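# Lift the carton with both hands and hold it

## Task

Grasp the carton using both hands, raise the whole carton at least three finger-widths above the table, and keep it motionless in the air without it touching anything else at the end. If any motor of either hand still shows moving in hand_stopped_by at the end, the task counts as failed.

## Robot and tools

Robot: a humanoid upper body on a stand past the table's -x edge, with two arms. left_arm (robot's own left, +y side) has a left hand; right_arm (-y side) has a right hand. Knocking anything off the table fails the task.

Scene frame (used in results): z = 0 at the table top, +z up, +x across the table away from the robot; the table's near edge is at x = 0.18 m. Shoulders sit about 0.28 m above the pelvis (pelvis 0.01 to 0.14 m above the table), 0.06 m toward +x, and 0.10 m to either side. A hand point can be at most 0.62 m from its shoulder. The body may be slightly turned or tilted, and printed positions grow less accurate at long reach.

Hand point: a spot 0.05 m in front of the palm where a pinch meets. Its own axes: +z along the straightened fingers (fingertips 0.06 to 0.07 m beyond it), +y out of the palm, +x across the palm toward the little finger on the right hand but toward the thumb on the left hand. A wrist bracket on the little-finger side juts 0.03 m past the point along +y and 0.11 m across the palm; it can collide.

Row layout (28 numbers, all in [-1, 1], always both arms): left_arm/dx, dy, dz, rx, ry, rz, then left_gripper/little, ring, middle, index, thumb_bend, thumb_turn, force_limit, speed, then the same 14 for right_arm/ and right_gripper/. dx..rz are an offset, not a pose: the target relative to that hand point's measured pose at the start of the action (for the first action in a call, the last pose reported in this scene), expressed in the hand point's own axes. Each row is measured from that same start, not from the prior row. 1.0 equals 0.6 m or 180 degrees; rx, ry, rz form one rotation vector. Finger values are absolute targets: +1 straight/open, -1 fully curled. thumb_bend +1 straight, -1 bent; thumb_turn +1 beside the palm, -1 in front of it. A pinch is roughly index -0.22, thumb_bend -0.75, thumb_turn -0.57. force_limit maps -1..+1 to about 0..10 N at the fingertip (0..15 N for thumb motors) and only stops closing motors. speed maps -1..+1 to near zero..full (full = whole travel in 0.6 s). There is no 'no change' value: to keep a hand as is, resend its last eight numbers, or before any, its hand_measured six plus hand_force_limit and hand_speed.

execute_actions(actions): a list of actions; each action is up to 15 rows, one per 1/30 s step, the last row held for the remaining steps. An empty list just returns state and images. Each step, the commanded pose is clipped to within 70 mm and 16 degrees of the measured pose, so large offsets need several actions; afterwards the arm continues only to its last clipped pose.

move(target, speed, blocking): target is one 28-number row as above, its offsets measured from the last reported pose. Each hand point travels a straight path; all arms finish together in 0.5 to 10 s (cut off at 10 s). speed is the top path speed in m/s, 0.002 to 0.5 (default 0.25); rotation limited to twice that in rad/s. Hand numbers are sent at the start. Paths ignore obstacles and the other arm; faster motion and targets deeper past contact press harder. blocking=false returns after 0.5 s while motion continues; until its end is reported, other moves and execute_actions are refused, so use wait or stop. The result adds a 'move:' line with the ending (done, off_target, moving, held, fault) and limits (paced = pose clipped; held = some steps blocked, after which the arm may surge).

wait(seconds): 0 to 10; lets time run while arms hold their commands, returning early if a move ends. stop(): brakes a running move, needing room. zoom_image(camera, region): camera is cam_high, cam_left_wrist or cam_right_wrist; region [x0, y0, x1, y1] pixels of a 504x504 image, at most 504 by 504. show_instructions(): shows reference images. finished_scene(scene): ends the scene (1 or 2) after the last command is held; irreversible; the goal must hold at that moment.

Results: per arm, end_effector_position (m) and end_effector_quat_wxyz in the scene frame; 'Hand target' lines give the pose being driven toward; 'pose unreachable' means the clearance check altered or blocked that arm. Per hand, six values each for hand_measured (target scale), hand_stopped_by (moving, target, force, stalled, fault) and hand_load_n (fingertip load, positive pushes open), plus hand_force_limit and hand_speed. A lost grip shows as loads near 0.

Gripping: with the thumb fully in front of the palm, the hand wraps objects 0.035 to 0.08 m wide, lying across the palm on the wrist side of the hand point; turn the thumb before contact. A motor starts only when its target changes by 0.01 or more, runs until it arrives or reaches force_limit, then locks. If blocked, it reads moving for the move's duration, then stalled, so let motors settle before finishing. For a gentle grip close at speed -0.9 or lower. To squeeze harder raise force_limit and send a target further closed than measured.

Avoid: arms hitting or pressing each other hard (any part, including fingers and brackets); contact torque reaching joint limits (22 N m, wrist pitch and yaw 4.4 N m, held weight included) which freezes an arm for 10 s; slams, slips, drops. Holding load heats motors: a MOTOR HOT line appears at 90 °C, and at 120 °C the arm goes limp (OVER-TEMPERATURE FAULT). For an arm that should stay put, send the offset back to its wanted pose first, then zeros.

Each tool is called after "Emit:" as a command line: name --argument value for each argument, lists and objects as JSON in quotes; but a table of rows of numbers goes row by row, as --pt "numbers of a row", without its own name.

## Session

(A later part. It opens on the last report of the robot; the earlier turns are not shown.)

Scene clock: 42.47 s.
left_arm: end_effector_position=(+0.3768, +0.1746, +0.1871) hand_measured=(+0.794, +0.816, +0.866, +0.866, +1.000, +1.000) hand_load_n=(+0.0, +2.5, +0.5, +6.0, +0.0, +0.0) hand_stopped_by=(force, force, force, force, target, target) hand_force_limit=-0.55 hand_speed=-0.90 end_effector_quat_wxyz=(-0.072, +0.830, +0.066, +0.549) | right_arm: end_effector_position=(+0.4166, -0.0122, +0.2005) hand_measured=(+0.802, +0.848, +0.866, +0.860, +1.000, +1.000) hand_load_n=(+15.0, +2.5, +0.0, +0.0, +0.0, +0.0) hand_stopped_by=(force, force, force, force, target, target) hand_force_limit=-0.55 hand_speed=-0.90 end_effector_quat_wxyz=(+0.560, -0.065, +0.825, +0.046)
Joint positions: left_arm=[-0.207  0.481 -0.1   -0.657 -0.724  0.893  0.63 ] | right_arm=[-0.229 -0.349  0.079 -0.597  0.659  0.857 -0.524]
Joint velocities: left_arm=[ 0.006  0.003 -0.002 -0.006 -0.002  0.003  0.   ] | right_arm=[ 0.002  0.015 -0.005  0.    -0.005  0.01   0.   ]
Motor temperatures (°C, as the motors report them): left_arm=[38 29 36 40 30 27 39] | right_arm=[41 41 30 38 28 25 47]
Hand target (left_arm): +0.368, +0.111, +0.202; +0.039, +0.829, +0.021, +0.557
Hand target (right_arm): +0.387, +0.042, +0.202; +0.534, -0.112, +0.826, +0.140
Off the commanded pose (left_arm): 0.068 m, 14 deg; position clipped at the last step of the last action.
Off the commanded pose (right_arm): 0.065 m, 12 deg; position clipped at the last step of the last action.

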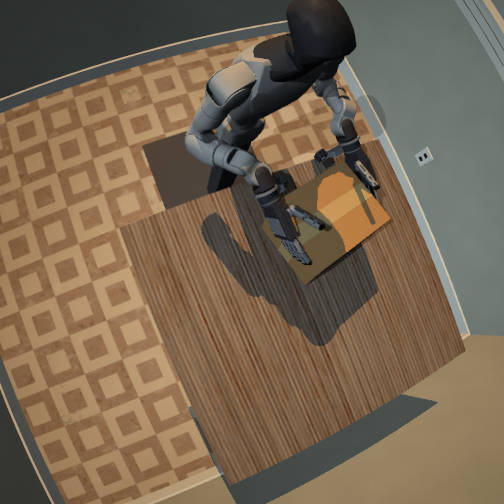

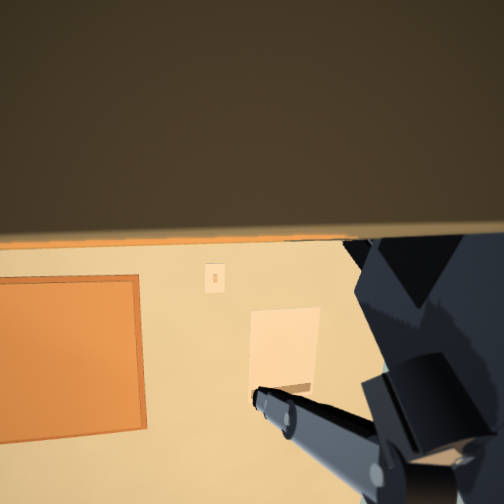

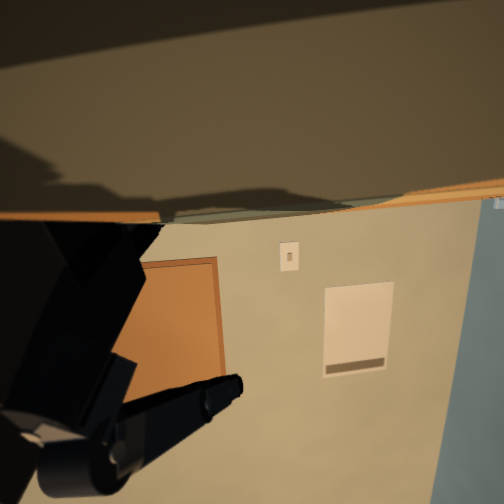

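Emit:
execute_actions --actions '[[ [0.010,0.106,-0.035,-0.074,0,-0.018,0.66,0.68,0.69,0.69,1,1,-0.55,-0.9,0.010,0.103,-0.025,-0.066,0.012,0.010,0.65,0.68,0.69,0.69,1,1,-0.55,-0.9], [0.008,0.105,-0.035,-0.073,0,-0.018,0.66,0.68,0.69,0.69,1,1,-0.55,-0.9,0.013,0.102,-0.025,-0.066,0.012,0.010,0.65,0.68,0.69,0.69,1,1,-0.55,-0.9], [0.005,0.104,-0.034,-0.072,0,-0.017,0.66,0.68,0.69,0.69,1,1,-0.55,-0.9,0.017,0.101,-0.025,-0.066,0.013,0.010,0.65,0.68,0.69,0.69,1,1,-0.55,-0.9], [0.002,0.103,-0.034,-0.071,-0.001,-0.017,0.66,0.68,0.69,0.69,1,1,-0.55,-0.9,0.021,0.100,-0.025,-0.065,0.013,0.010,0.65,0.68,0.69,0.69,1,1,-0.55,-0.9], [-0.002,0.102,-0.033,-0.070,-0.002,-0.016,0.66,0.68,0.69,0.69,1,1,-0.55,-0.9,0.025,0.099,-0.025,-0.064,0.014,0.010,0.65,0.68,0.69,0.69,1,1,-0.55,-0.9], [-0.006,0.101,-0.033,-0.069,-0.003,-0.016,0.66,0.68,0.69,0.69,1,1,-0.55,-0.9,0.029,0.098,-0.024,-0.064,0.014,0.010,0.65,0.68,0.69,0.69,1,1,-0.55,-0.9], [-0.010,0.100,-0.032,-0.068,-0.004,-0.015,0.66,0.68,0.69,0.69,1,1,-0.55,-0.9,0.033,0.097,-0.024,-0.063,0.015,0.009,0.65,0.68,0.69,0.69,1,1,-0.55,-0.9], [-0.014,0.099,-0.032,-0.067,-0.005,-0.015,0.66,0.68,0.69,0.69,1,1,-0.55,-0.9,0.037,0.096,-0.024,-0.062,0.015,0.009,0.65,0.68,0.69,0.69,1,1,-0.55,-0.9], [-0.018,0.098,-0.031,-0.066,-0.006,-0.014,0.66,0.68,0.69,0.69,1,1,-0.55,-0.9,0.041,0.095,-0.023,-0.062,0.016,0.009,0.65,0.68,0.69,0.69,1,1,-0.55,-0.9], [-0.022,0.097,-0.031,-0.065,-0.007,-0.014,0.66,0.68,0.69,0.69,1,1,-0.55,-0.9,0.045,0.094,-0.023,-0.061,0.016,0.008,0.65,0.68,0.69,0.69,1,1,-0.55,-0.9], [-0.025,0.096,-0.030,-0.064,-0.008,-0.013,0.66,0.68,0.69,0.69,1,1,-0.55,-0.9,0.049,0.093,-0.023,-0.060,0.017,0.008,0.65,0.68,0.69,0.69,1,1,-0.55,-0.9], [-0.028,0.095,-0.030,-0.063,-0.008,-0.013,0.66,0.68,0.69,0.69,1,1,-0.55,-0.9,0.052,0.092,-0.022,-0.060,0.017,0.008,0.65,0.68,0.69,0.69,1,1,-0.55,-0.9], [-0.030,0.094,-0.029,-0.062,-0.008,-0.012,0.66,0.68,0.69,0.69,1,1,-0.55,-0.9,0.055,0.091,-0.022,-0.059,0.018,0.008,0.65,0.68,0.69,0.69,1,1,-0.55,-0.9], [-0.032,0.093,-0.029,-0.061,-0.008,-0.012,0.66,0.68,0.69,0.69,1,1,-0.55,-0.9,0.057,0.090,-0.022,-0.058,0.018,0.008,0.65,0.68,0.69,0.69,1,1,-0.55,-0.9] ]]'

Emit:
wait --seconds 0.2

Emit:
zoom_image --camera "cam_high" --region '[240, 130, 400, 290]'

Scene clock: 43.73 s.
left_arm: end_effector_position=(+0.3680, +0.1716, +0.1673) hand_measured=(+0.796, +0.818, +0.866, +0.866, +1.000, +1.000) hand_load_n=(+1.5, +8.5, +0.5, +1.0, +0.0, +0.0) hand_stopped_by=(force, force, force, force, target, target) hand_force_limit=-0.55 hand_speed=-0.90 end_effector_quat_wxyz=(-0.075, +0.837, +0.064, +0.538) | right_arm: end_effector_position=(+0.4049, -0.0143, +0.1660) hand_measured=(+0.802, +0.848, +0.866, +0.860, +1.000, +1.000) hand_load_n=(+4.0, +2.0, +2.5, +4.0, +0.0, +0.0) hand_stopped_by=(force, force, force, force, target, target) hand_force_limit=-0.55 hand_speed=-0.90 end_effector_quat_wxyz=(+0.536, -0.074, +0.840, +0.035)
Joint positions: left_arm=[-0.142  0.482 -0.154 -0.635 -0.669  0.823  0.616] | right_arm=[-0.15  -0.352  0.143 -0.542  0.595  0.778 -0.491]
Joint velocities: left_arm=[ 0.095  0.031 -0.11   0.038  0.155 -0.22  -0.055] | right_arm=[ 0.081 -0.009  0.078  0.063 -0.13  -0.221  0.07 ]
Motor temperatures (°C, as the motors report them): left_arm=[38 29 36 41 30 27 40] | right_arm=[41 41 30 39 29 26 49]
Hand target (left_arm): +0.361, +0.119, +0.175; +0.018, +0.839, +0.030, +0.543
Hand target (right_arm): +0.382, +0.033, +0.176; +0.527, -0.105, +0.834, +0.124
Off the commanded pose (left_arm): 0.056 m, 12 deg.
Off the commanded pose (right_arm): 0.056 m, 11 deg.

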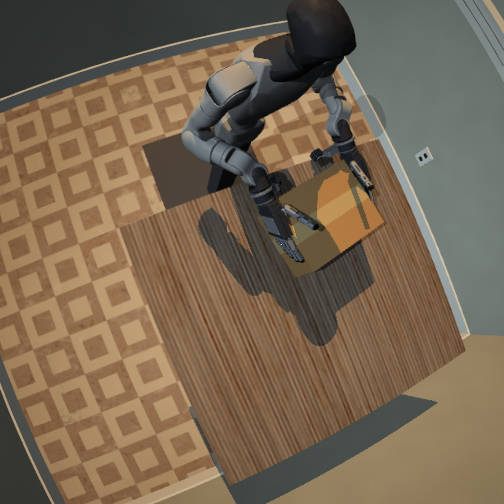

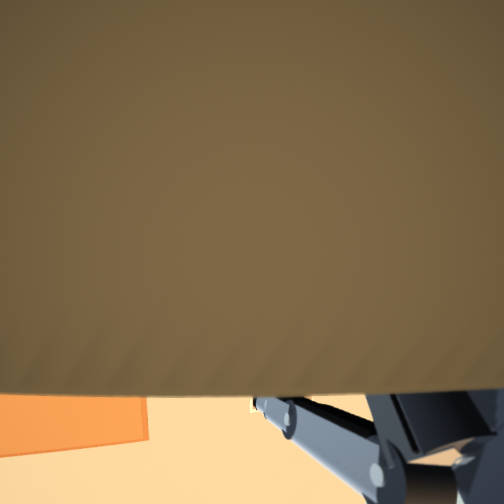

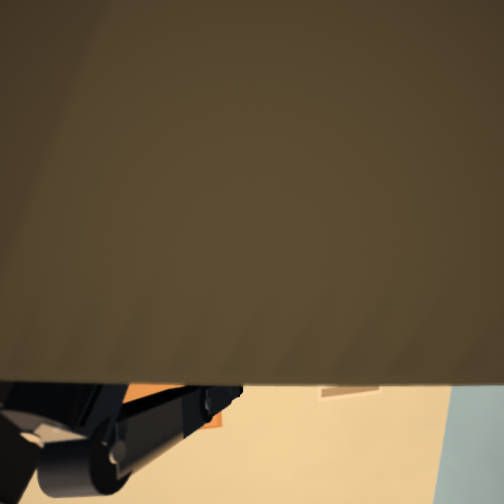

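Scene clock: 43.93 s.
left_arm: end_effector_position=(+0.3677, +0.1715, +0.1671) hand_measured=(+0.796, +0.818, +0.866, +0.866, +1.000, +1.000) hand_load_n=(+1.0, +9.0, +0.5, +1.5, +0.0, +0.0) hand_stopped_by=(force, force, force, force, target, target) hand_force_limit=-0.55 hand_speed=-0.90 end_effector_quat_wxyz=(-0.076, +0.836, +0.063, +0.540) | right_arm: end_effector_position=(+0.4047, -0.0144, +0.1658) hand_measured=(+0.802, +0.848, +0.866, +0.860, +1.000, +1.000) hand_load_n=(+3.5, +2.0, +2.5, +4.0, +0.0, +0.0) hand_stopped_by=(force, force, force, force, target, target) hand_force_limit=-0.55 hand_speed=-0.90 end_effector_quat_wxyz=(+0.538, -0.074, +0.839, +0.035)
Joint positions: left_arm=[-0.138  0.484 -0.159 -0.633 -0.662  0.812  0.612] | right_arm=[-0.146 -0.353  0.146 -0.539  0.588  0.766 -0.487]
Joint velocities: left_arm=[-0.003  0.002  0.002 -0.005 -0.012 -0.001  0.   ] | right_arm=[-0.005 -0.005  0.     0.    -0.002 -0.001  0.   ]
Motor temperatures (°C, as the motors report them): left_arm=[38 29 36 41 30 27 40] | right_arm=[41 41 30 39 29 26 49]
Hand target (left_arm): +0.361, +0.119, +0.175; +0.018, +0.839, +0.030, +0.543
Hand target (right_arm): +0.382, +0.033, +0.176; +0.527, -0.105, +0.834, +0.124
Off the commanded pose (left_arm): 0.056 m, 12 deg.
Off the commanded pose (right_arm): 0.056 m, 11 deg.
wait: 0.20 s; at rest by 0.17 s

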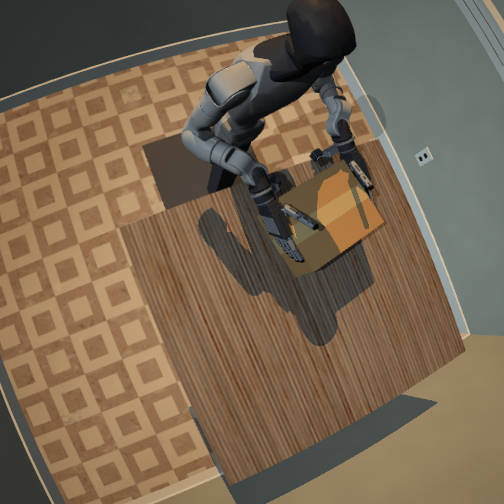

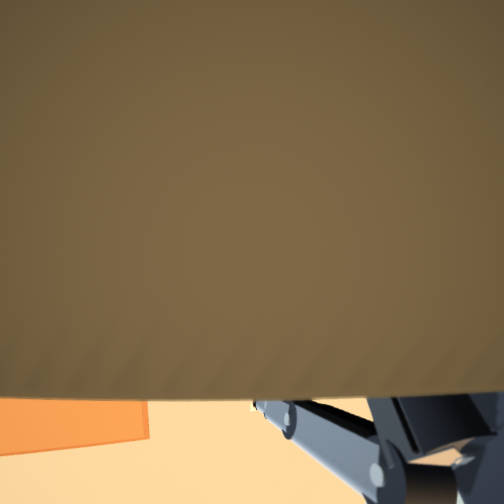

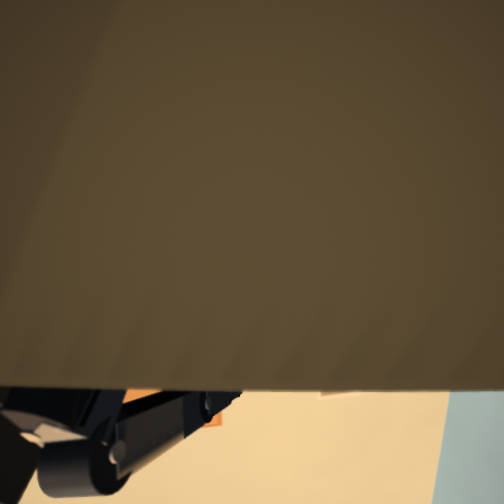

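Region (240, 130, 400, 290) of cam_high's 504x504 image, scaled by 3.150, with more detail than that image has.

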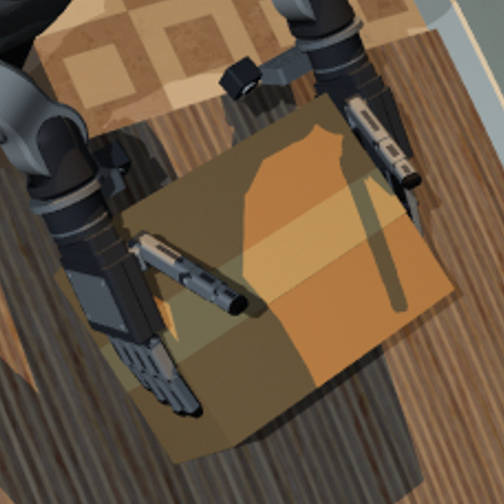

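Emit:
execute_actions --actions '[[ [0.005,0.0905,-0.0277,-0.063,-0.002,-0.016,0.83,0.86,0.88,0.88,1,1,-0.75,-0.85,-0.005,0.0915,-0.0256,-0.0595,0.001,0.0145,0.83,0.865,0.88,0.875,1,1,-0.75,-0.85], [0.0055,0.092,-0.028,-0.064,-0.002,-0.017,0.83,0.86,0.88,0.88,1,1,-0.75,-0.85,-0.0055,0.093,-0.0256,-0.060,0.001,0.015,0.83,0.865,0.88,0.875,1,1,-0.75,-0.85], [0.006,0.094,-0.028,-0.065,-0.0015,-0.018,0.83,0.86,0.88,0.88,1,1,-0.75,-0.85,-0.006,0.095,-0.026,-0.061,0.0005,0.0155,0.83,0.865,0.88,0.875,1,1,-0.75,-0.85], [0.007,0.096,-0.0285,-0.066,-0.001,-0.019,0.83,0.86,0.88,0.88,1,1,-0.75,-0.85,-0.007,0.097,-0.026,-0.062,0,0.016,0.83,0.865,0.88,0.875,1,1,-0.75,-0.85], [0.008,0.098,-0.0285,-0.067,-0.0005,-0.020,0.83,0.86,0.88,0.88,1,1,-0.75,-0.85,-0.008,0.099,-0.026,-0.0625,-0.0005,0.017,0.83,0.865,0.88,0.875,1,1,-0.75,-0.85], [0.0095,0.100,-0.029,-0.068,0,-0.021,0.83,0.86,0.88,0.88,1,1,-0.75,-0.85,-0.0095,0.101,-0.0265,-0.063,-0.001,0.0175,0.83,0.865,0.88,0.875,1,1,-0.75,-0.85], [0.011,0.102,-0.029,-0.069,0.001,-0.022,0.83,0.86,0.88,0.88,1,1,-0.75,-0.85,-0.011,0.1025,-0.0265,-0.064,-0.002,0.018,0.83,0.865,0.88,0.875,1,1,-0.75,-0.85], [0.0125,0.104,-0.029,-0.0695,0.002,-0.0225,0.83,0.86,0.88,0.88,1,1,-0.75,-0.85,-0.0125,0.104,-0.027,-0.0645,-0.0025,0.0185,0.83,0.865,0.88,0.875,1,1,-0.75,-0.85], [0.014,0.105,-0.029,-0.070,0.003,-0.023,0.83,0.86,0.88,0.88,1,1,-0.75,-0.85,-0.014,0.105,-0.027,-0.065,-0.003,0.019,0.83,0.865,0.88,0.875,1,1,-0.75,-0.85], [0.0155,0.105,-0.029,-0.070,0.004,-0.023,0.83,0.86,0.88,0.88,1,1,-0.75,-0.85,-0.0155,0.105,-0.027,-0.065,-0.004,0.019,0.83,0.865,0.88,0.875,1,1,-0.75,-0.85], [0.017,0.105,-0.029,-0.070,0.0045,-0.023,0.83,0.86,0.88,0.88,1,1,-0.75,-0.85,-0.017,0.105,-0.027,-0.065,-0.0045,0.019,0.83,0.865,0.88,0.875,1,1,-0.75,-0.85], [0.0185,0.105,-0.029,-0.070,0.005,-0.023,0.83,0.86,0.88,0.88,1,1,-0.75,-0.85,-0.0185,0.105,-0.027,-0.065,-0.005,0.019,0.83,0.865,0.88,0.875,1,1,-0.75,-0.85], [0.0195,0.105,-0.029,-0.070,0.0055,-0.023,0.83,0.86,0.88,0.88,1,1,-0.75,-0.85,-0.0195,0.105,-0.027,-0.065,-0.0055,0.019,0.83,0.865,0.88,0.875,1,1,-0.75,-0.85], [0.020,0.105,-0.029,-0.070,0.006,-0.023,0.83,0.86,0.88,0.88,1,1,-0.75,-0.85,-0.020,0.105,-0.027,-0.065,-0.006,0.019,0.83,0.865,0.88,0.875,1,1,-0.75,-0.85], [0.020,0.105,-0.029,-0.070,0.006,-0.023,0.76,0.79,0.80,0.80,1,1,-0.7,-0.92,-0.020,0.105,-0.027,-0.065,-0.006,0.019,0.76,0.79,0.80,0.80,1,1,-0.7,-0.92] ]]'

Emit:
wait --seconds 0.4

Scene clock: 46.30 s.
left_arm: end_effector_position=(+0.3679, +0.1711, +0.1679) hand_measured=(+0.830, +0.860, +0.880, +0.880, +1.000, +1.000) hand_load_n=(+0.0, +0.0, +0.0, +0.0, +0.0, +0.0) hand_stopped_by=(moving, moving, moving, moving, target, target) hand_force_limit=-0.70 hand_speed=-0.92 end_effector_quat_wxyz=(-0.072, +0.834, +0.067, +0.543) | right_arm: end_effector_position=(+0.4049, -0.0144, +0.1660) hand_measured=(+0.830, +0.866, +0.880, +0.876, +1.000, +1.000) hand_load_n=(+0.0, +0.0, +0.0, +0.0, +0.0, +0.0) hand_stopped_by=(moving, moving, moving, moving, target, target) hand_force_limit=-0.70 hand_speed=-0.92 end_effector_quat_wxyz=(+0.539, -0.070, +0.839, +0.035)
Joint positions: left_arm=[-0.133  0.481 -0.16  -0.629 -0.661  0.796  0.609] | right_arm=[-0.144 -0.346  0.148 -0.539  0.586  0.763 -0.492]
Joint velocities: left_arm=[ 0.006 -0.011 -0.008  0.003  0.012  0.     0.   ] | right_arm=[-0.011 -0.005  0.008  0.002 -0.005  0.     0.   ]
Motor temperatures (°C, as the motors report them): left_arm=[38 29 36 41 30 27 41] | right_arm=[41 41 30 39 29 26 50]
Hand target (left_arm): +0.363, +0.111, +0.185; +0.034, +0.831, +0.033, +0.554
Hand target (right_arm): +0.381, +0.042, +0.185; +0.534, -0.104, +0.828, +0.137
Off the commanded pose (left_arm): 0.066 m, 13 deg.
Off the commanded pose (right_arm): 0.066 m, 12 deg.

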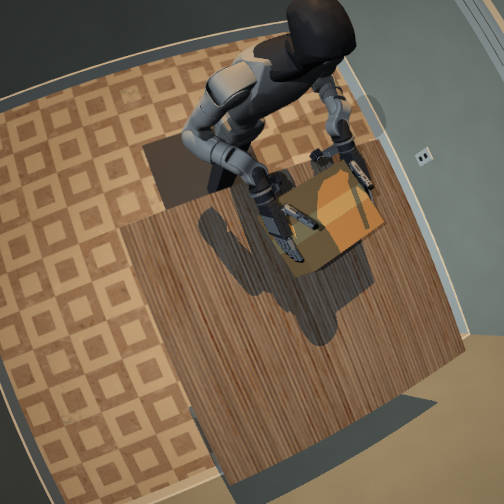

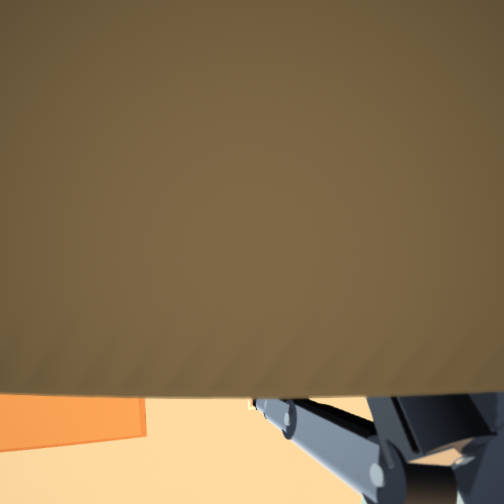

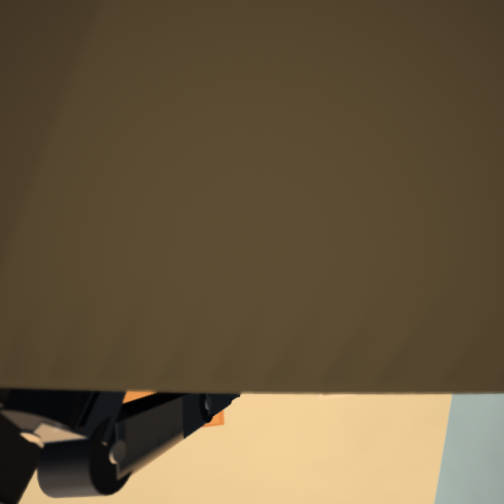

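Scene clock: 46.70 s.
left_arm: end_effector_position=(+0.3681, +0.1714, +0.1679) hand_measured=(+0.808, +0.848, +0.868, +0.868, +1.000, +1.000) hand_load_n=(+1.5, +1.5, +1.5, +1.5, +0.0, +0.0) hand_stopped_by=(force, force, force, force, target, target) hand_force_limit=-0.70 hand_speed=-0.92 end_effector_quat_wxyz=(-0.072, +0.834, +0.068, +0.543) | right_arm: end_effector_position=(+0.4051, -0.0145, +0.1659) hand_measured=(+0.808, +0.844, +0.864, +0.860, +1.000, +1.000) hand_load_n=(+1.5, +1.5, +1.5, +2.0, +0.0, +0.0) hand_stopped_by=(force, force, force, force, target, target) hand_force_limit=-0.70 hand_speed=-0.92 end_effector_quat_wxyz=(+0.539, -0.069, +0.839, +0.034)
Joint positions: left_arm=[-0.134  0.48  -0.161 -0.628 -0.661  0.795  0.61 ] | right_arm=[-0.145 -0.345  0.149 -0.539  0.584  0.763 -0.495]
Joint velocities: left_arm=[-0.005 -0.009  0.005 -0.006  0.     0.     0.   ] | right_arm=[ 0.003  0.011  0.    -0.005 -0.003  0.     0.   ]
Motor temperatures (°C, as the motors report them): left_arm=[38 29 36 41 30 27 41] | right_arm=[41 41 30 39 29 26 50]
Hand target (left_arm): +0.363, +0.111, +0.185; +0.034, +0.831, +0.033, +0.554
Hand target (right_arm): +0.381, +0.042, +0.185; +0.534, -0.104, +0.828, +0.137
Off the commanded pose (left_arm): 0.066 m, 13 deg.
Off the commanded pose (right_arm): 0.066 m, 13 deg.
wait: 0.40 s; at rest by 0.33 s

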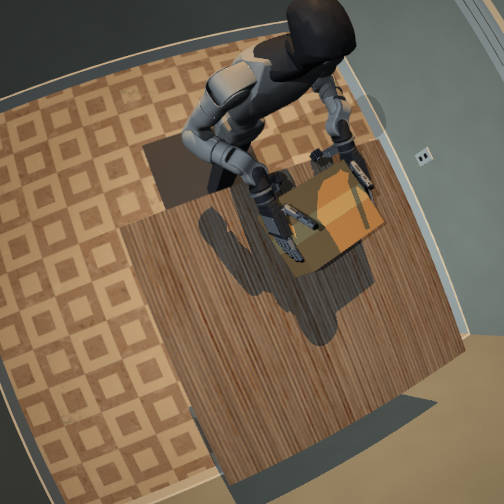

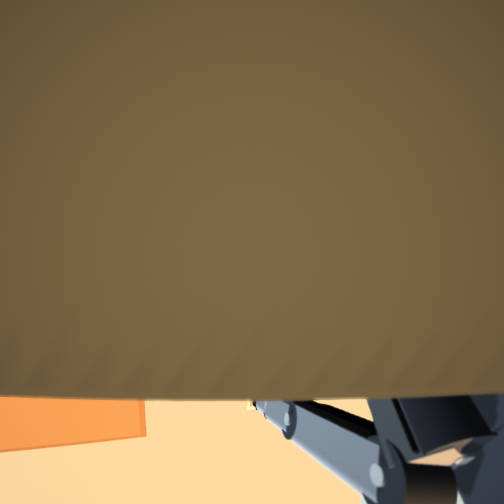

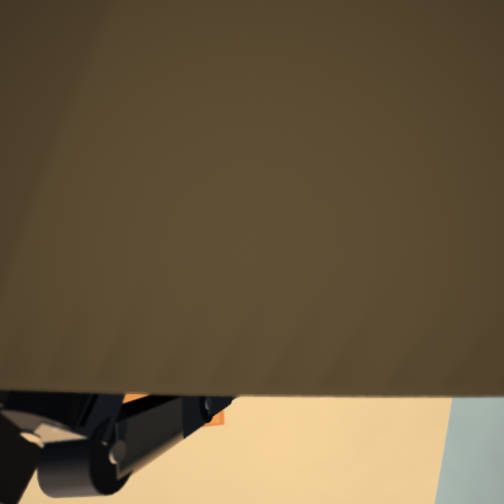

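Emit:
execute_actions --actions '[[ [0.0185,0.105,-0.029,-0.0696,0.0045,-0.019,0.76,0.79,0.80,0.80,1,1,-0.7,-0.92,-0.020,0.105,-0.0283,-0.0674,-0.006,0.0167,0.76,0.79,0.80,0.80,1,1,-0.7,-0.92], [0.020,0.105,-0.029,-0.0696,0.005,-0.019,0.76,0.79,0.80,0.80,1,1,-0.7,-0.92,-0.0215,0.105,-0.0283,-0.0674,-0.0065,0.0167,0.76,0.79,0.80,0.80,1,1,-0.7,-0.92], [0.022,0.105,-0.029,-0.0696,0.006,-0.019,0.76,0.79,0.80,0.80,1,1,-0.7,-0.92,-0.0235,0.105,-0.028,-0.0674,-0.007,0.0167,0.76,0.79,0.80,0.80,1,1,-0.7,-0.92], [0.024,0.105,-0.029,-0.0696,0.0065,-0.019,0.76,0.79,0.80,0.80,1,1,-0.7,-0.92,-0.0255,0.105,-0.028,-0.0674,-0.008,0.0167,0.76,0.79,0.80,0.80,1,1,-0.7,-0.92], [0.026,0.105,-0.0285,-0.0696,0.007,-0.019,0.76,0.79,0.80,0.80,1,1,-0.7,-0.92,-0.0275,0.105,-0.028,-0.0674,-0.0085,0.0167,0.76,0.79,0.80,0.80,1,1,-0.7,-0.92], [0.028,0.1045,-0.0285,-0.0696,0.008,-0.019,0.76,0.79,0.80,0.80,1,1,-0.7,-0.92,-0.0295,0.1045,-0.0275,-0.0674,-0.009,0.0167,0.76,0.79,0.80,0.80,1,1,-0.7,-0.92], [0.0295,0.1045,-0.0285,-0.0696,0.0085,-0.019,0.74,0.77,0.78,0.78,1,1,-0.7,-0.92,-0.031,0.1045,-0.0275,-0.0674,-0.0095,0.0167,0.74,0.77,0.78,0.78,1,1,-0.7,-0.92], [0.031,0.1045,-0.028,-0.0696,0.009,-0.019,0.74,0.77,0.78,0.78,1,1,-0.7,-0.92,-0.0325,0.1045,-0.0275,-0.0674,-0.010,0.0167,0.74,0.77,0.78,0.78,1,1,-0.7,-0.92], [0.032,0.1045,-0.028,-0.0696,0.0095,-0.019,0.74,0.77,0.78,0.78,1,1,-0.7,-0.92,-0.034,0.1045,-0.027,-0.0674,-0.0105,0.0167,0.74,0.77,0.78,0.78,1,1,-0.7,-0.92], [0.033,0.104,-0.028,-0.0696,0.010,-0.019,0.74,0.77,0.78,0.78,1,1,-0.7,-0.92,-0.035,0.104,-0.027,-0.0674,-0.011,0.0167,0.74,0.77,0.78,0.78,1,1,-0.7,-0.92], [0.034,0.104,-0.028,-0.0696,0.0105,-0.019,0.74,0.77,0.78,0.78,1,1,-0.7,-0.92,-0.036,0.104,-0.027,-0.0674,-0.0115,0.0167,0.74,0.77,0.78,0.78,1,1,-0.7,-0.92], [0.035,0.104,-0.028,-0.0696,0.011,-0.019,0.74,0.77,0.78,0.78,1,1,-0.7,-0.92,-0.037,0.104,-0.027,-0.0674,-0.012,0.0167,0.74,0.77,0.78,0.78,1,1,-0.7,-0.92], [0.036,0.104,-0.028,-0.0696,0.011,-0.019,0.74,0.77,0.78,0.78,1,1,-0.7,-0.92,-0.038,0.104,-0.027,-0.0674,-0.012,0.0167,0.74,0.77,0.78,0.78,1,1,-0.7,-0.92], [0.037,0.104,-0.028,-0.0696,0.0115,-0.019,0.74,0.77,0.78,0.78,1,1,-0.7,-0.92,-0.039,0.104,-0.027,-0.0674,-0.0125,0.0167,0.74,0.77,0.78,0.78,1,1,-0.7,-0.92], [0.038,0.104,-0.028,-0.0696,0.012,-0.019,0.74,0.77,0.78,0.78,1,1,-0.7,-0.92,-0.040,0.104,-0.027,-0.0674,-0.013,0.0167,0.74,0.77,0.78,0.78,1,1,-0.7,-0.92] ]]'

Emit:
wait --seconds 0.5

Scene clock: 47.97 s.
left_arm: end_effector_position=(+0.3726, +0.1740, +0.1728) hand_measured=(+0.800, +0.844, +0.868, +0.868, +1.000, +1.000) hand_load_n=(+0.0, +0.0, +0.5, +4.0, +0.0, +0.0) hand_stopped_by=(force, force, force, force, target, target) hand_force_limit=-0.70 hand_speed=-0.92 end_effector_quat_wxyz=(-0.078, +0.831, +0.068, +0.547) | right_arm: end_effector_position=(+0.4124, -0.0121, +0.1841) hand_measured=(+0.802, +0.842, +0.860, +0.860, +1.000, +1.000) hand_load_n=(+10.5, +4.0, +0.0, +0.0, +0.0, +0.0) hand_stopped_by=(force, force, force, force, target, target) hand_force_limit=-0.70 hand_speed=-0.92 end_effector_quat_wxyz=(+0.558, -0.065, +0.826, +0.041)
Joint positions: left_arm=[-0.158  0.478 -0.151 -0.624 -0.661  0.81   0.616] | right_arm=[-0.18  -0.34   0.13  -0.553  0.591  0.768 -0.497]
Joint velocities: left_arm=[-0.114 -0.005  0.069 -0.005 -0.002 -0.021  0.007] | right_arm=[-0.161 -0.002 -0.051 -0.061  0.    -0.073 -0.03 ]
Motor temperatures (°C, as the motors report them): left_arm=[39 29 37 41 30 27 42] | right_arm=[41 41 30 39 29 26 51]
Hand target (left_arm): +0.368, +0.112, +0.195; +0.033, +0.824, +0.031, +0.565
Hand target (right_arm): +0.386, +0.043, +0.196; +0.544, -0.105, +0.821, +0.138
Off the commanded pose (left_arm): 0.069 m, 14 deg.
Off the commanded pose (right_arm): 0.064 m, 12 deg.

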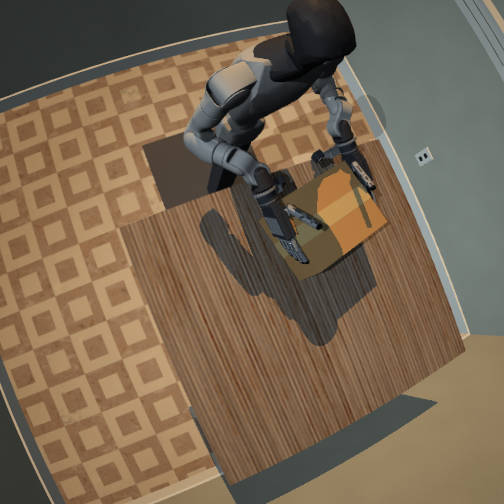

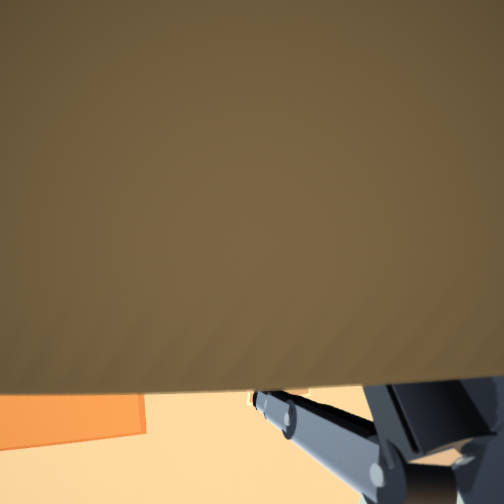

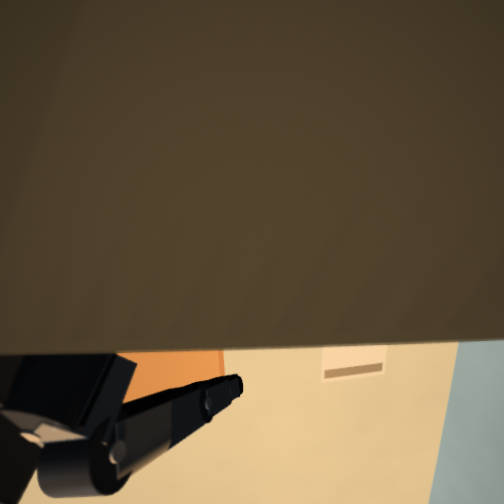

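Scene clock: 48.47 s.
left_arm: end_effector_position=(+0.3741, +0.1757, +0.1759) hand_measured=(+0.800, +0.844, +0.868, +0.868, +1.000, +1.000) hand_load_n=(+0.0, +0.0, +0.0, +5.0, +0.0, +0.0) hand_stopped_by=(force, force, force, force, target, target) hand_force_limit=-0.70 hand_speed=-0.92 end_effector_quat_wxyz=(-0.079, +0.828, +0.071, +0.551) | right_arm: end_effector_position=(+0.4156, -0.0113, +0.1949) hand_measured=(+0.802, +0.842, +0.860, +0.860, +1.000, +1.000) hand_load_n=(+13.0, +1.0, +0.0, +0.0, +0.0, +0.0) hand_stopped_by=(force, force, force, force, target, target) hand_force_limit=-0.70 hand_speed=-0.92 end_effector_quat_wxyz=(+0.571, -0.062, +0.818, +0.044)
Joint positions: left_arm=[-0.164  0.478 -0.147 -0.625 -0.661  0.809  0.619] | right_arm=[-0.193 -0.34   0.125 -0.561  0.591  0.757 -0.499]
Joint velocities: left_arm=[-0.005 -0.009  0.011  0.     0.     0.     0.   ] | right_arm=[ 0.009  0.002 -0.002  0.    -0.002  0.     0.   ]
Motor temperatures (°C, as the motors report them): left_arm=[39 29 37 41 30 27 42] | right_arm=[42 41 30 39 29 26 52]
Hand target (left_arm): +0.368, +0.112, +0.195; +0.033, +0.824, +0.031, +0.565
Hand target (right_arm): +0.386, +0.043, +0.196; +0.544, -0.105, +0.821, +0.138
Off the commanded pose (left_arm): 0.070 m, 14 deg.
Off the commanded pose (right_arm): 0.063 m, 12 deg.
wait: 0.50 s; at rest by 0.30 s

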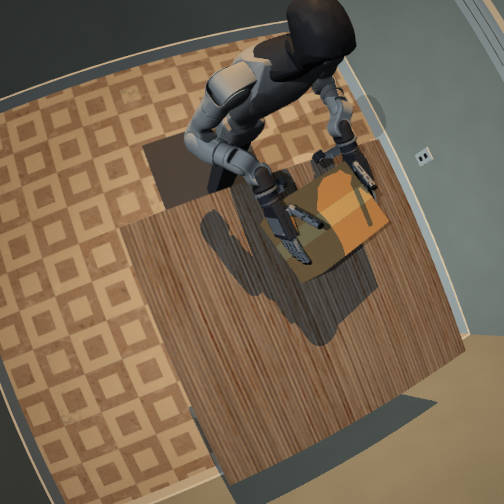

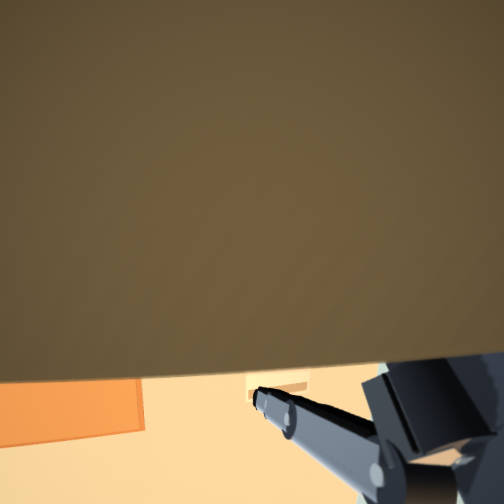

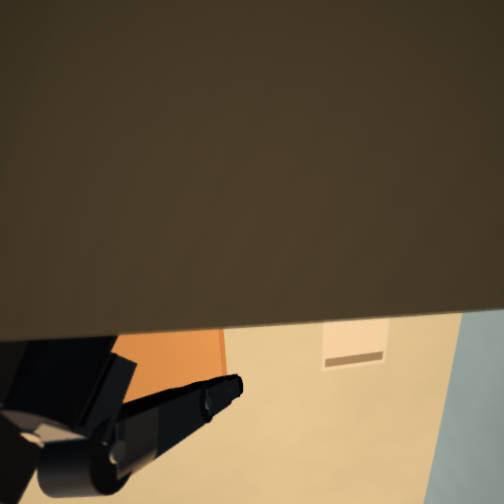

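Emit:
execute_actions --actions '[[ [0.0225,0.109,-0.0343,-0.0743,0.0055,-0.020,0.74,0.77,0.78,0.78,1,1,-0.7,-0.92,0.012,0.1023,-0.0237,-0.0654,0.0125,0.0138,0.74,0.77,0.78,0.78,1,1,-0.7,-0.92], [0.023,0.1085,-0.034,-0.0743,0.006,-0.020,0.74,0.77,0.78,0.78,1,1,-0.7,-0.92,0.0125,0.1025,-0.0237,-0.0652,0.013,0.0135,0.74,0.77,0.78,0.78,1,1,-0.7,-0.92], [0.024,0.108,-0.034,-0.0743,0.0065,-0.0205,0.74,0.77,0.78,0.78,1,1,-0.7,-0.92,0.0135,0.103,-0.0237,-0.065,0.013,0.013,0.74,0.77,0.78,0.78,1,1,-0.7,-0.92], [0.025,0.108,-0.0335,-0.0743,0.007,-0.0205,0.74,0.77,0.78,0.78,1,1,-0.7,-0.92,0.0145,0.103,-0.0237,-0.065,0.0135,0.013,0.74,0.77,0.78,0.78,1,1,-0.7,-0.92], [0.026,0.1075,-0.0335,-0.0743,0.007,-0.021,0.74,0.77,0.78,0.78,1,1,-0.7,-0.92,0.0155,0.1035,-0.0237,-0.065,0.014,0.0125,0.74,0.77,0.78,0.78,1,1,-0.7,-0.92], [0.027,0.1075,-0.033,-0.0743,0.0075,-0.021,0.74,0.77,0.78,0.78,1,1,-0.7,-0.92,0.0165,0.1035,-0.0237,-0.065,0.0145,0.012,0.74,0.77,0.78,0.78,1,1,-0.7,-0.92], [0.028,0.107,-0.033,-0.0743,0.008,-0.0215,0.74,0.77,0.78,0.78,1,1,-0.7,-0.92,0.0175,0.104,-0.0237,-0.065,0.015,0.012,0.74,0.77,0.78,0.78,1,1,-0.7,-0.92], [0.029,0.107,-0.033,-0.0743,0.008,-0.0215,0.74,0.77,0.78,0.78,1,1,-0.7,-0.92,0.0185,0.104,-0.0237,-0.065,0.0155,0.0115,0.74,0.77,0.78,0.78,1,1,-0.7,-0.92], [0.030,0.107,-0.033,-0.0743,0.0085,-0.022,0.74,0.77,0.78,0.78,1,1,-0.7,-0.92,0.0195,0.104,-0.0237,-0.065,0.016,0.011,0.74,0.77,0.78,0.78,1,1,-0.7,-0.92], [0.031,0.107,-0.033,-0.0743,0.009,-0.022,0.74,0.77,0.78,0.78,1,1,-0.7,-0.92,0.0205,0.104,-0.0237,-0.065,0.016,0.011,0.74,0.77,0.78,0.78,1,1,-0.7,-0.92] ]]'

Emit:
wait --seconds 0.3

Scene clock: 49.97 s.
left_arm: end_effector_position=(+0.3775, +0.1729, +0.1852) hand_measured=(+0.802, +0.844, +0.868, +0.868, +1.000, +1.000) hand_load_n=(+6.5, +3.0, +0.5, +0.0, +0.0, +0.0) hand_stopped_by=(force, force, force, force, target, target) hand_force_limit=-0.70 hand_speed=-0.92 end_effector_quat_wxyz=(-0.069, +0.822, +0.073, +0.561) | right_arm: end_effector_position=(+0.4140, -0.0137, +0.1840) hand_measured=(+0.800, +0.842, +0.860, +0.860, +1.000, +1.000) hand_load_n=(+4.5, +2.0, +1.5, +0.5, +0.0, +0.0) hand_stopped_by=(force, force, force, force, target, target) hand_force_limit=-0.70 hand_speed=-0.92 end_effector_quat_wxyz=(+0.559, -0.063, +0.826, +0.035)
Joint positions: left_arm=[-0.18   0.474 -0.139 -0.628 -0.674  0.802  0.613] | right_arm=[-0.184 -0.342  0.133 -0.549  0.589  0.767 -0.508]
Joint velocities: left_arm=[ 0.018 -0.006  0.002  0.002  0.     0.     0.   ] | right_arm=[ 0.015  0.     0.015 -0.008  0.006  0.     0.   ]
Motor temperatures (°C, as the motors report them): left_arm=[39 29 37 41 31 27 43] | right_arm=[43 41 30 40 29 28 54]
Hand target (left_arm): +0.371, +0.113, +0.200; +0.035, +0.821, +0.034, +0.569
Hand target (right_arm): +0.385, +0.043, +0.191; +0.540, -0.108, +0.824, +0.135
Off the commanded pose (left_arm): 0.065 m, 13 deg.
Off the commanded pose (right_arm): 0.067 m, 13 deg.

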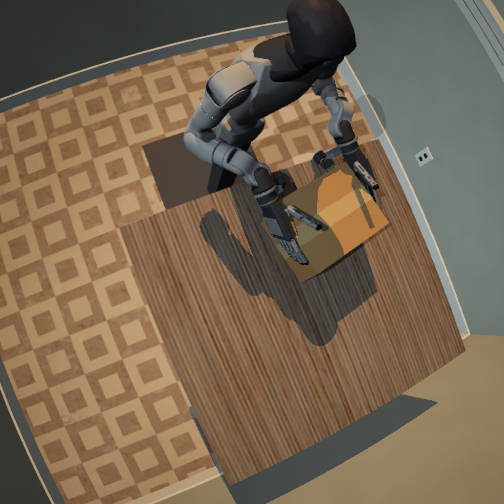

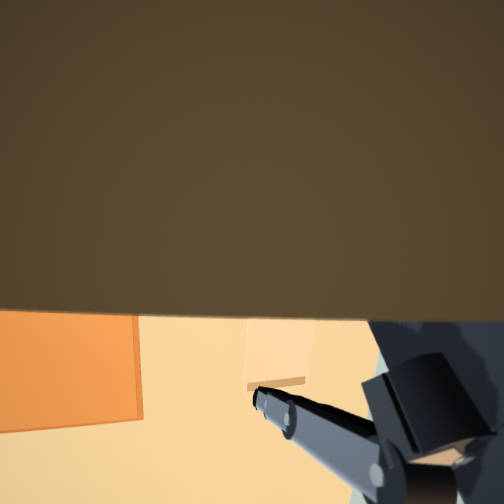

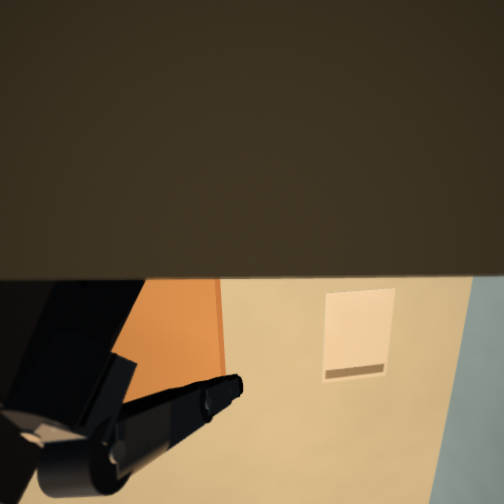

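Scene clock: 50.27 s.
left_arm: end_effector_position=(+0.3775, +0.1729, +0.1852) hand_measured=(+0.802, +0.844, +0.868, +0.868, +1.000, +1.000) hand_load_n=(+6.5, +3.0, +0.5, +0.0, +0.0, +0.0) hand_stopped_by=(force, force, force, force, target, target) hand_force_limit=-0.70 hand_speed=-0.92 end_effector_quat_wxyz=(-0.069, +0.822, +0.073, +0.561) | right_arm: end_effector_position=(+0.4140, -0.0137, +0.1840) hand_measured=(+0.800, +0.842, +0.860, +0.860, +1.000, +1.000) hand_load_n=(+4.5, +2.0, +1.5, +0.5, +0.0, +0.0) hand_stopped_by=(force, force, force, force, target, target) hand_force_limit=-0.70 hand_speed=-0.92 end_effector_quat_wxyz=(+0.559, -0.063, +0.826, +0.035)
Joint positions: left_arm=[-0.18   0.474 -0.139 -0.628 -0.674  0.802  0.613] | right_arm=[-0.184 -0.342  0.133 -0.549  0.589  0.767 -0.508]
Joint velocities: left_arm=[ 0.006  0.008 -0.009  0.002 -0.009  0.     0.   ] | right_arm=[ 0.005  0.012  0.009 -0.009 -0.006  0.     0.   ]
Motor temperatures (°C, as the motors report them): left_arm=[39 29 37 41 31 28 43] | right_arm=[43 41 30 40 29 28 54]
Hand target (left_arm): +0.371, +0.113, +0.200; +0.035, +0.821, +0.034, +0.569
Hand target (right_arm): +0.385, +0.043, +0.191; +0.540, -0.108, +0.824, +0.135
Off the commanded pose (left_arm): 0.065 m, 13 deg.
Off the commanded pose (right_arm): 0.067 m, 13 deg.
wait: 0.30 s; at rest by 0.17 s

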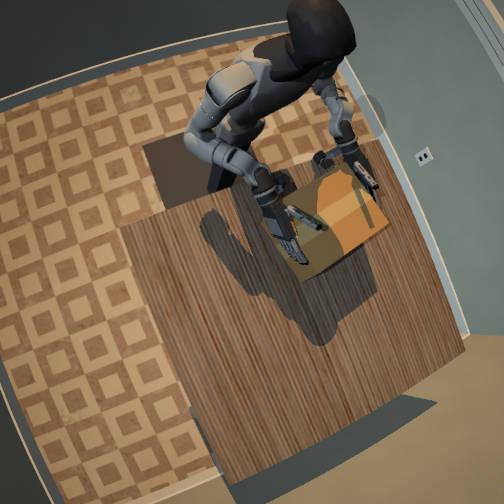

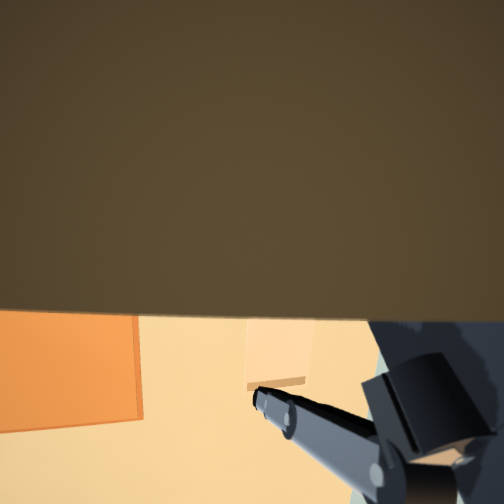

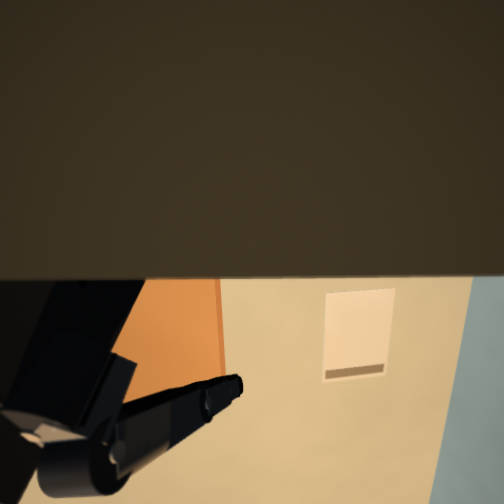

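Emit:
execute_actions --actions '[]'

Scene clock: 51.83 s.
left_arm: end_effector_position=(+0.3775, +0.1729, +0.1852) hand_measured=(+0.802, +0.844, +0.868, +0.868, +1.000, +1.000) hand_load_n=(+6.5, +3.0, +0.5, +0.0, +0.0, +0.0) hand_stopped_by=(force, force, force, force, target, target) hand_force_limit=-0.70 hand_speed=-0.92 end_effector_quat_wxyz=(-0.069, +0.822, +0.073, +0.561) | right_arm: end_effector_position=(+0.4140, -0.0137, +0.1840) hand_measured=(+0.800, +0.842, +0.860, +0.860, +1.000, +1.000) hand_load_n=(+4.5, +2.0, +1.5, +0.5, +0.0, +0.0) hand_stopped_by=(force, force, force, force, target, target) hand_force_limit=-0.70 hand_speed=-0.92 end_effector_quat_wxyz=(+0.559, -0.063, +0.826, +0.035)
Joint positions: left_arm=[-0.18   0.474 -0.139 -0.628 -0.674  0.802  0.613] | right_arm=[-0.184 -0.342  0.133 -0.549  0.589  0.767 -0.508]
Joint velocities: left_arm=[-0.002  0.003  0.005 -0.005 -0.006  0.     0.   ] | right_arm=[ 0.003 -0.014 -0.006 -0.002 -0.005  0.     0.   ]
Motor temperatures (°C, as the motors report them): left_arm=[40 29 37 42 31 29 44] | right_arm=[43 41 30 41 29 28 55]
Hand target (left_arm): +0.371, +0.113, +0.200; +0.035, +0.821, +0.034, +0.569
Hand target (right_arm): +0.385, +0.043, +0.191; +0.540, -0.108, +0.824, +0.135
Off the commanded pose (left_arm): 0.065 m, 13 deg.
Off the commanded pose (right_arm): 0.067 m, 13 deg.

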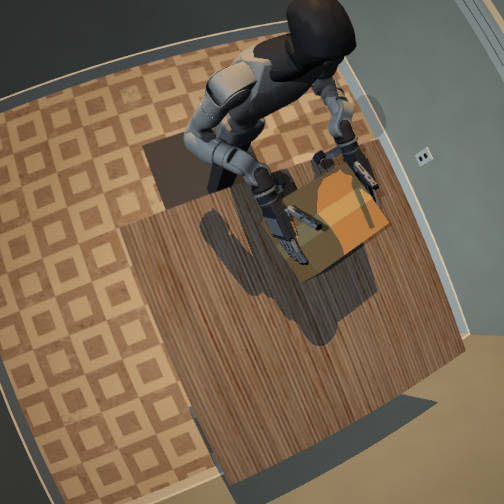

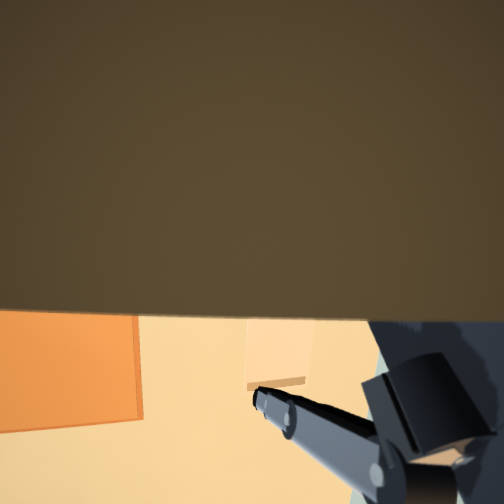

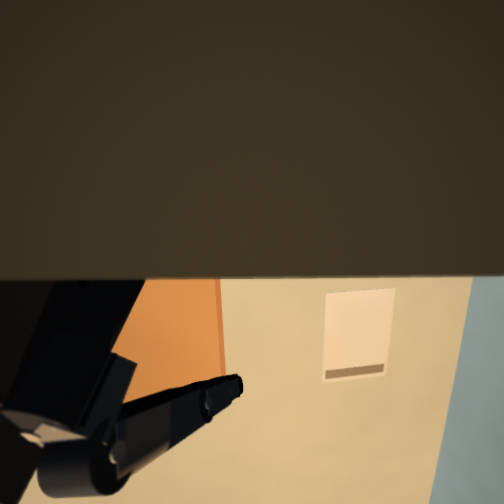

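Emit:
execute_actions --actions '[[[0.0161,0.103,-0.030,-0.070,0.002,-0.016,0.74,0.77,0.78,0.78,1,1,-0.7,-0.92,-0.0006,0.107,-0.029,-0.069,0.007,0.013,0.74,0.77,0.78,0.78,1,1,-0.7,-0.92], [0.0187,0.103,-0.031,-0.070,0.001,-0.016,0.74,0.77,0.78,0.78,1,1,-0.7,-0.92,-0.0032,0.107,-0.030,-0.069,0.008,0.013,0.74,0.77,0.78,0.78,1,1,-0.7,-0.92], [0.0213,0.103,-0.032,-0.070,0.001,-0.016,0.74,0.77,0.78,0.78,1,1,-0.7,-0.92,-0.0058,0.107,-0.031,-0.069,0.008,0.013,0.74,0.77,0.78,0.78,1,1,-0.7,-0.92], [0.0239,0.103,-0.033,-0.070,0.000,-0.016,0.74,0.77,0.78,0.78,1,1,-0.7,-0.92,-0.0084,0.107,-0.032,-0.069,0.009,0.013,0.74,0.77,0.78,0.78,1,1,-0.7,-0.92], [0.0265,0.103,-0.034,-0.070,0.000,-0.016,0.74,0.77,0.78,0.78,1,1,-0.7,-0.92,-0.011,0.107,-0.033,-0.069,0.009,0.013,0.74,0.77,0.78,0.78,1,1,-0.7,-0.92], [0.0291,0.103,-0.035,-0.070,-0.001,-0.016,0.74,0.77,0.78,0.78,1,1,-0.7,-0.92,-0.0136,0.107,-0.034,-0.069,0.010,0.013,0.74,0.77,0.78,0.78,1,1,-0.7,-0.92], [0.0317,0.103,-0.036,-0.070,-0.001,-0.016,0.74,0.77,0.78,0.78,1,1,-0.7,-0.92,-0.0162,0.107,-0.035,-0.069,0.010,0.013,0.74,0.77,0.78,0.78,1,1,-0.7,-0.92], [0.0343,0.103,-0.037,-0.070,-0.002,-0.016,0.74,0.77,0.78,0.78,1,1,-0.7,-0.92,-0.0188,0.107,-0.036,-0.069,0.011,0.013,0.74,0.77,0.78,0.78,1,1,-0.7,-0.92], [0.0369,0.103,-0.038,-0.070,-0.002,-0.016,0.74,0.77,0.78,0.78,1,1,-0.7,-0.92,-0.0214,0.107,-0.037,-0.069,0.011,0.013,0.74,0.77,0.78,0.78,1,1,-0.7,-0.92], [0.0395,0.103,-0.039,-0.070,-0.003,-0.016,0.74,0.77,0.78,0.78,1,1,-0.7,-0.92,-0.024,0.107,-0.038,-0.069,0.012,0.013,0.74,0.77,0.78,0.78,1,1,-0.7,-0.92], [0.042,0.103,-0.040,-0.070,-0.003,-0.016,0.74,0.77,0.78,0.78,1,1,-0.7,-0.92,-0.0265,0.107,-0.039,-0.069,0.012,0.013,0.74,0.77,0.78,0.78,1,1,-0.7,-0.92], [0.0445,0.103,-0.041,-0.070,-0.003,-0.016,0.74,0.77,0.78,0.78,1,1,-0.7,-0.92,-0.029,0.107,-0.040,-0.069,0.012,0.013,0.74,0.77,0.78,0.78,1,1,-0.7,-0.92]]]'

Emit:
wait --seconds 0.3

Scene clock: 52.80 s.
left_arm: end_effector_position=(+0.3798, +0.1721, +0.2062) hand_measured=(+0.802, +0.844, +0.868, +0.868, +1.000, +1.000) hand_load_n=(+5.0, +2.0, +0.0, +0.0, +0.0, +0.0) hand_stopped_by=(force, force, force, force, target, target) hand_force_limit=-0.70 hand_speed=-0.92 end_effector_quat_wxyz=(-0.066, +0.823, +0.075, +0.559) | right_arm: end_effector_position=(+0.4150, -0.0138, +0.2049) hand_measured=(+0.800, +0.842, +0.860, +0.860, +1.000, +1.000) hand_load_n=(+3.0, +1.0, +1.0, +0.0, +0.0, +0.0) hand_stopped_by=(force, force, force, force, target, target) hand_force_limit=-0.70 hand_speed=-0.92 end_effector_quat_wxyz=(+0.558, -0.064, +0.827, +0.031)
Joint positions: left_arm=[-0.255  0.457 -0.063 -0.704 -0.786  0.966  0.687] | right_arm=[-0.245 -0.335  0.063 -0.645  0.675  0.936 -0.576]
Joint velocities: left_arm=[-0.11  -0.048  0.135 -0.077 -0.141  0.202  0.102] | right_arm=[-0.084  0.057 -0.109 -0.107  0.074  0.196 -0.074]
Motor temperatures (°C, as the motors report them): left_arm=[40 29 37 42 31 30 44] | right_arm=[43 41 30 41 29 28 56]
Hand target (left_arm): +0.372, +0.112, +0.220; +0.036, +0.824, +0.032, +0.564
Hand target (right_arm): +0.384, +0.044, +0.211; +0.534, -0.112, +0.827, +0.134
Off the commanded pose (left_arm): 0.064 m, 13 deg.
Off the commanded pose (right_arm): 0.067 m, 13 deg.

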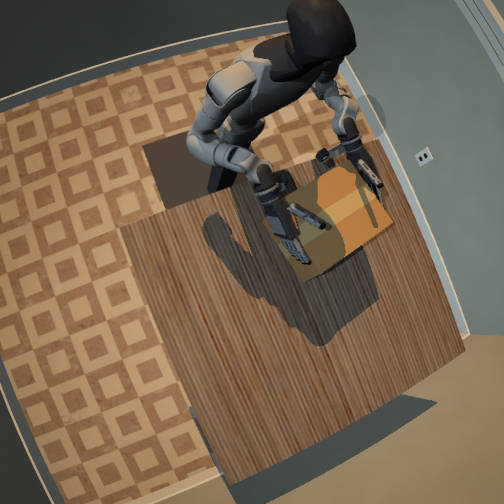

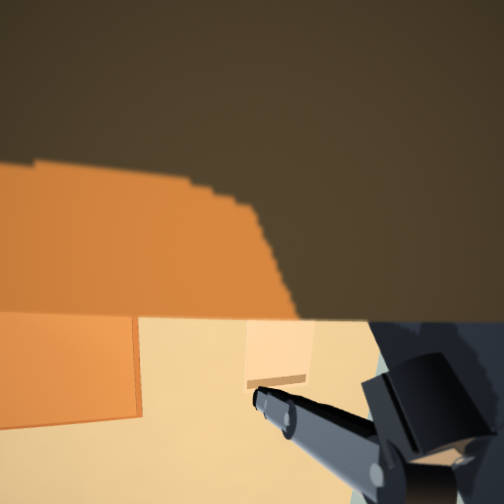

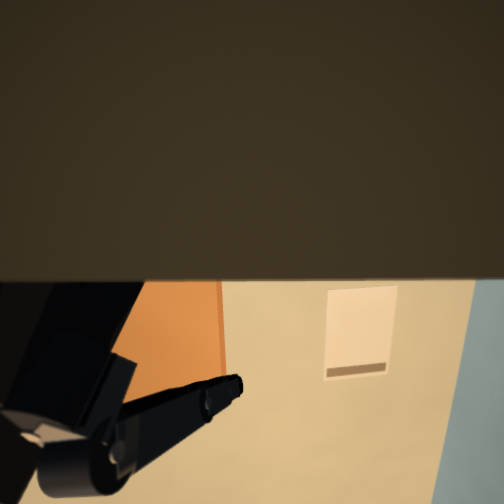

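Scene clock: 53.10 s.
left_arm: end_effector_position=(+0.3797, +0.1720, +0.2063) hand_measured=(+0.802, +0.844, +0.868, +0.868, +1.000, +1.000) hand_load_n=(+4.5, +1.0, +0.0, +0.0, +0.0, +0.0) hand_stopped_by=(force, force, force, force, target, target) hand_force_limit=-0.70 hand_speed=-0.92 end_effector_quat_wxyz=(-0.066, +0.824, +0.075, +0.557) | right_arm: end_effector_position=(+0.4146, -0.0140, +0.2042) hand_measured=(+0.800, +0.842, +0.860, +0.860, +1.000, +1.000) hand_load_n=(+2.5, +1.0, +0.5, +0.0, +0.0, +0.0) hand_stopped_by=(force, force, force, force, target, target) hand_force_limit=-0.70 hand_speed=-0.92 end_effector_quat_wxyz=(+0.555, -0.064, +0.829, +0.031)
Joint positions: left_arm=[-0.259  0.453 -0.057 -0.707 -0.794  0.981  0.692] | right_arm=[-0.247 -0.331  0.057 -0.649  0.681  0.951 -0.581]
Joint velocities: left_arm=[ 0.     0.005 -0.012  0.006  0.     0.     0.   ] | right_arm=[-0.011 -0.006  0.009  0.     0.003  0.     0.   ]
Motor temperatures (°C, as the motors report them): left_arm=[40 29 37 42 31 30 44] | right_arm=[43 41 30 41 29 28 56]
Hand target (left_arm): +0.372, +0.112, +0.220; +0.036, +0.824, +0.032, +0.564
Hand target (right_arm): +0.384, +0.044, +0.211; +0.534, -0.112, +0.827, +0.134
Off the commanded pose (left_arm): 0.064 m, 13 deg.
Off the commanded pose (right_arm): 0.067 m, 13 deg.
wait: 0.30 s; at rest by 0.17 s

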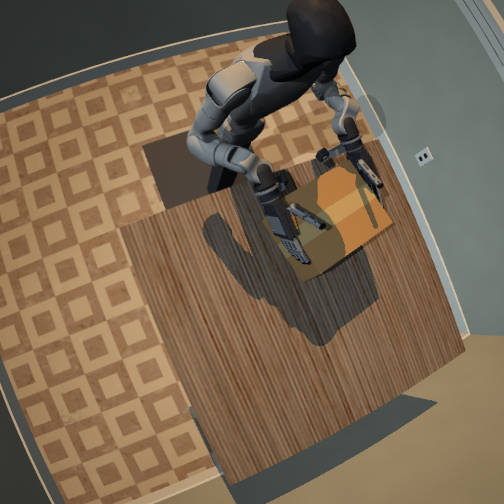

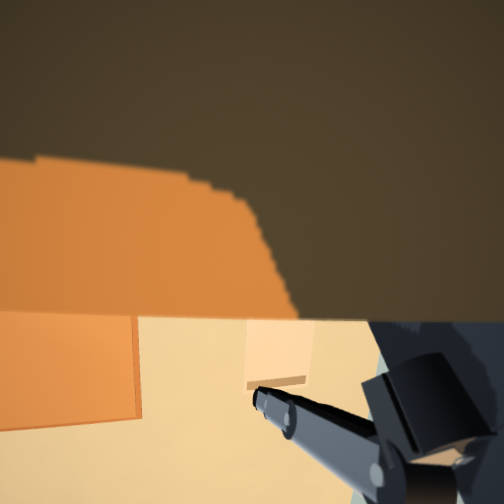

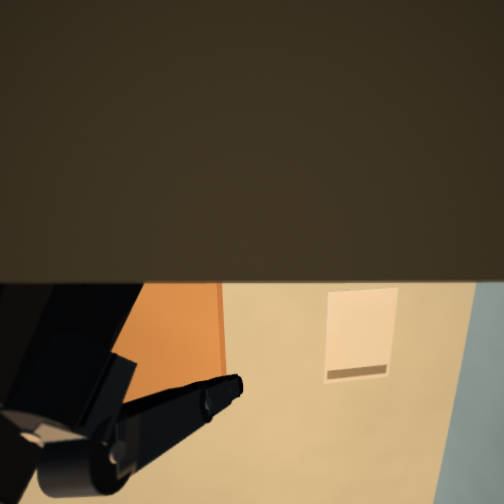

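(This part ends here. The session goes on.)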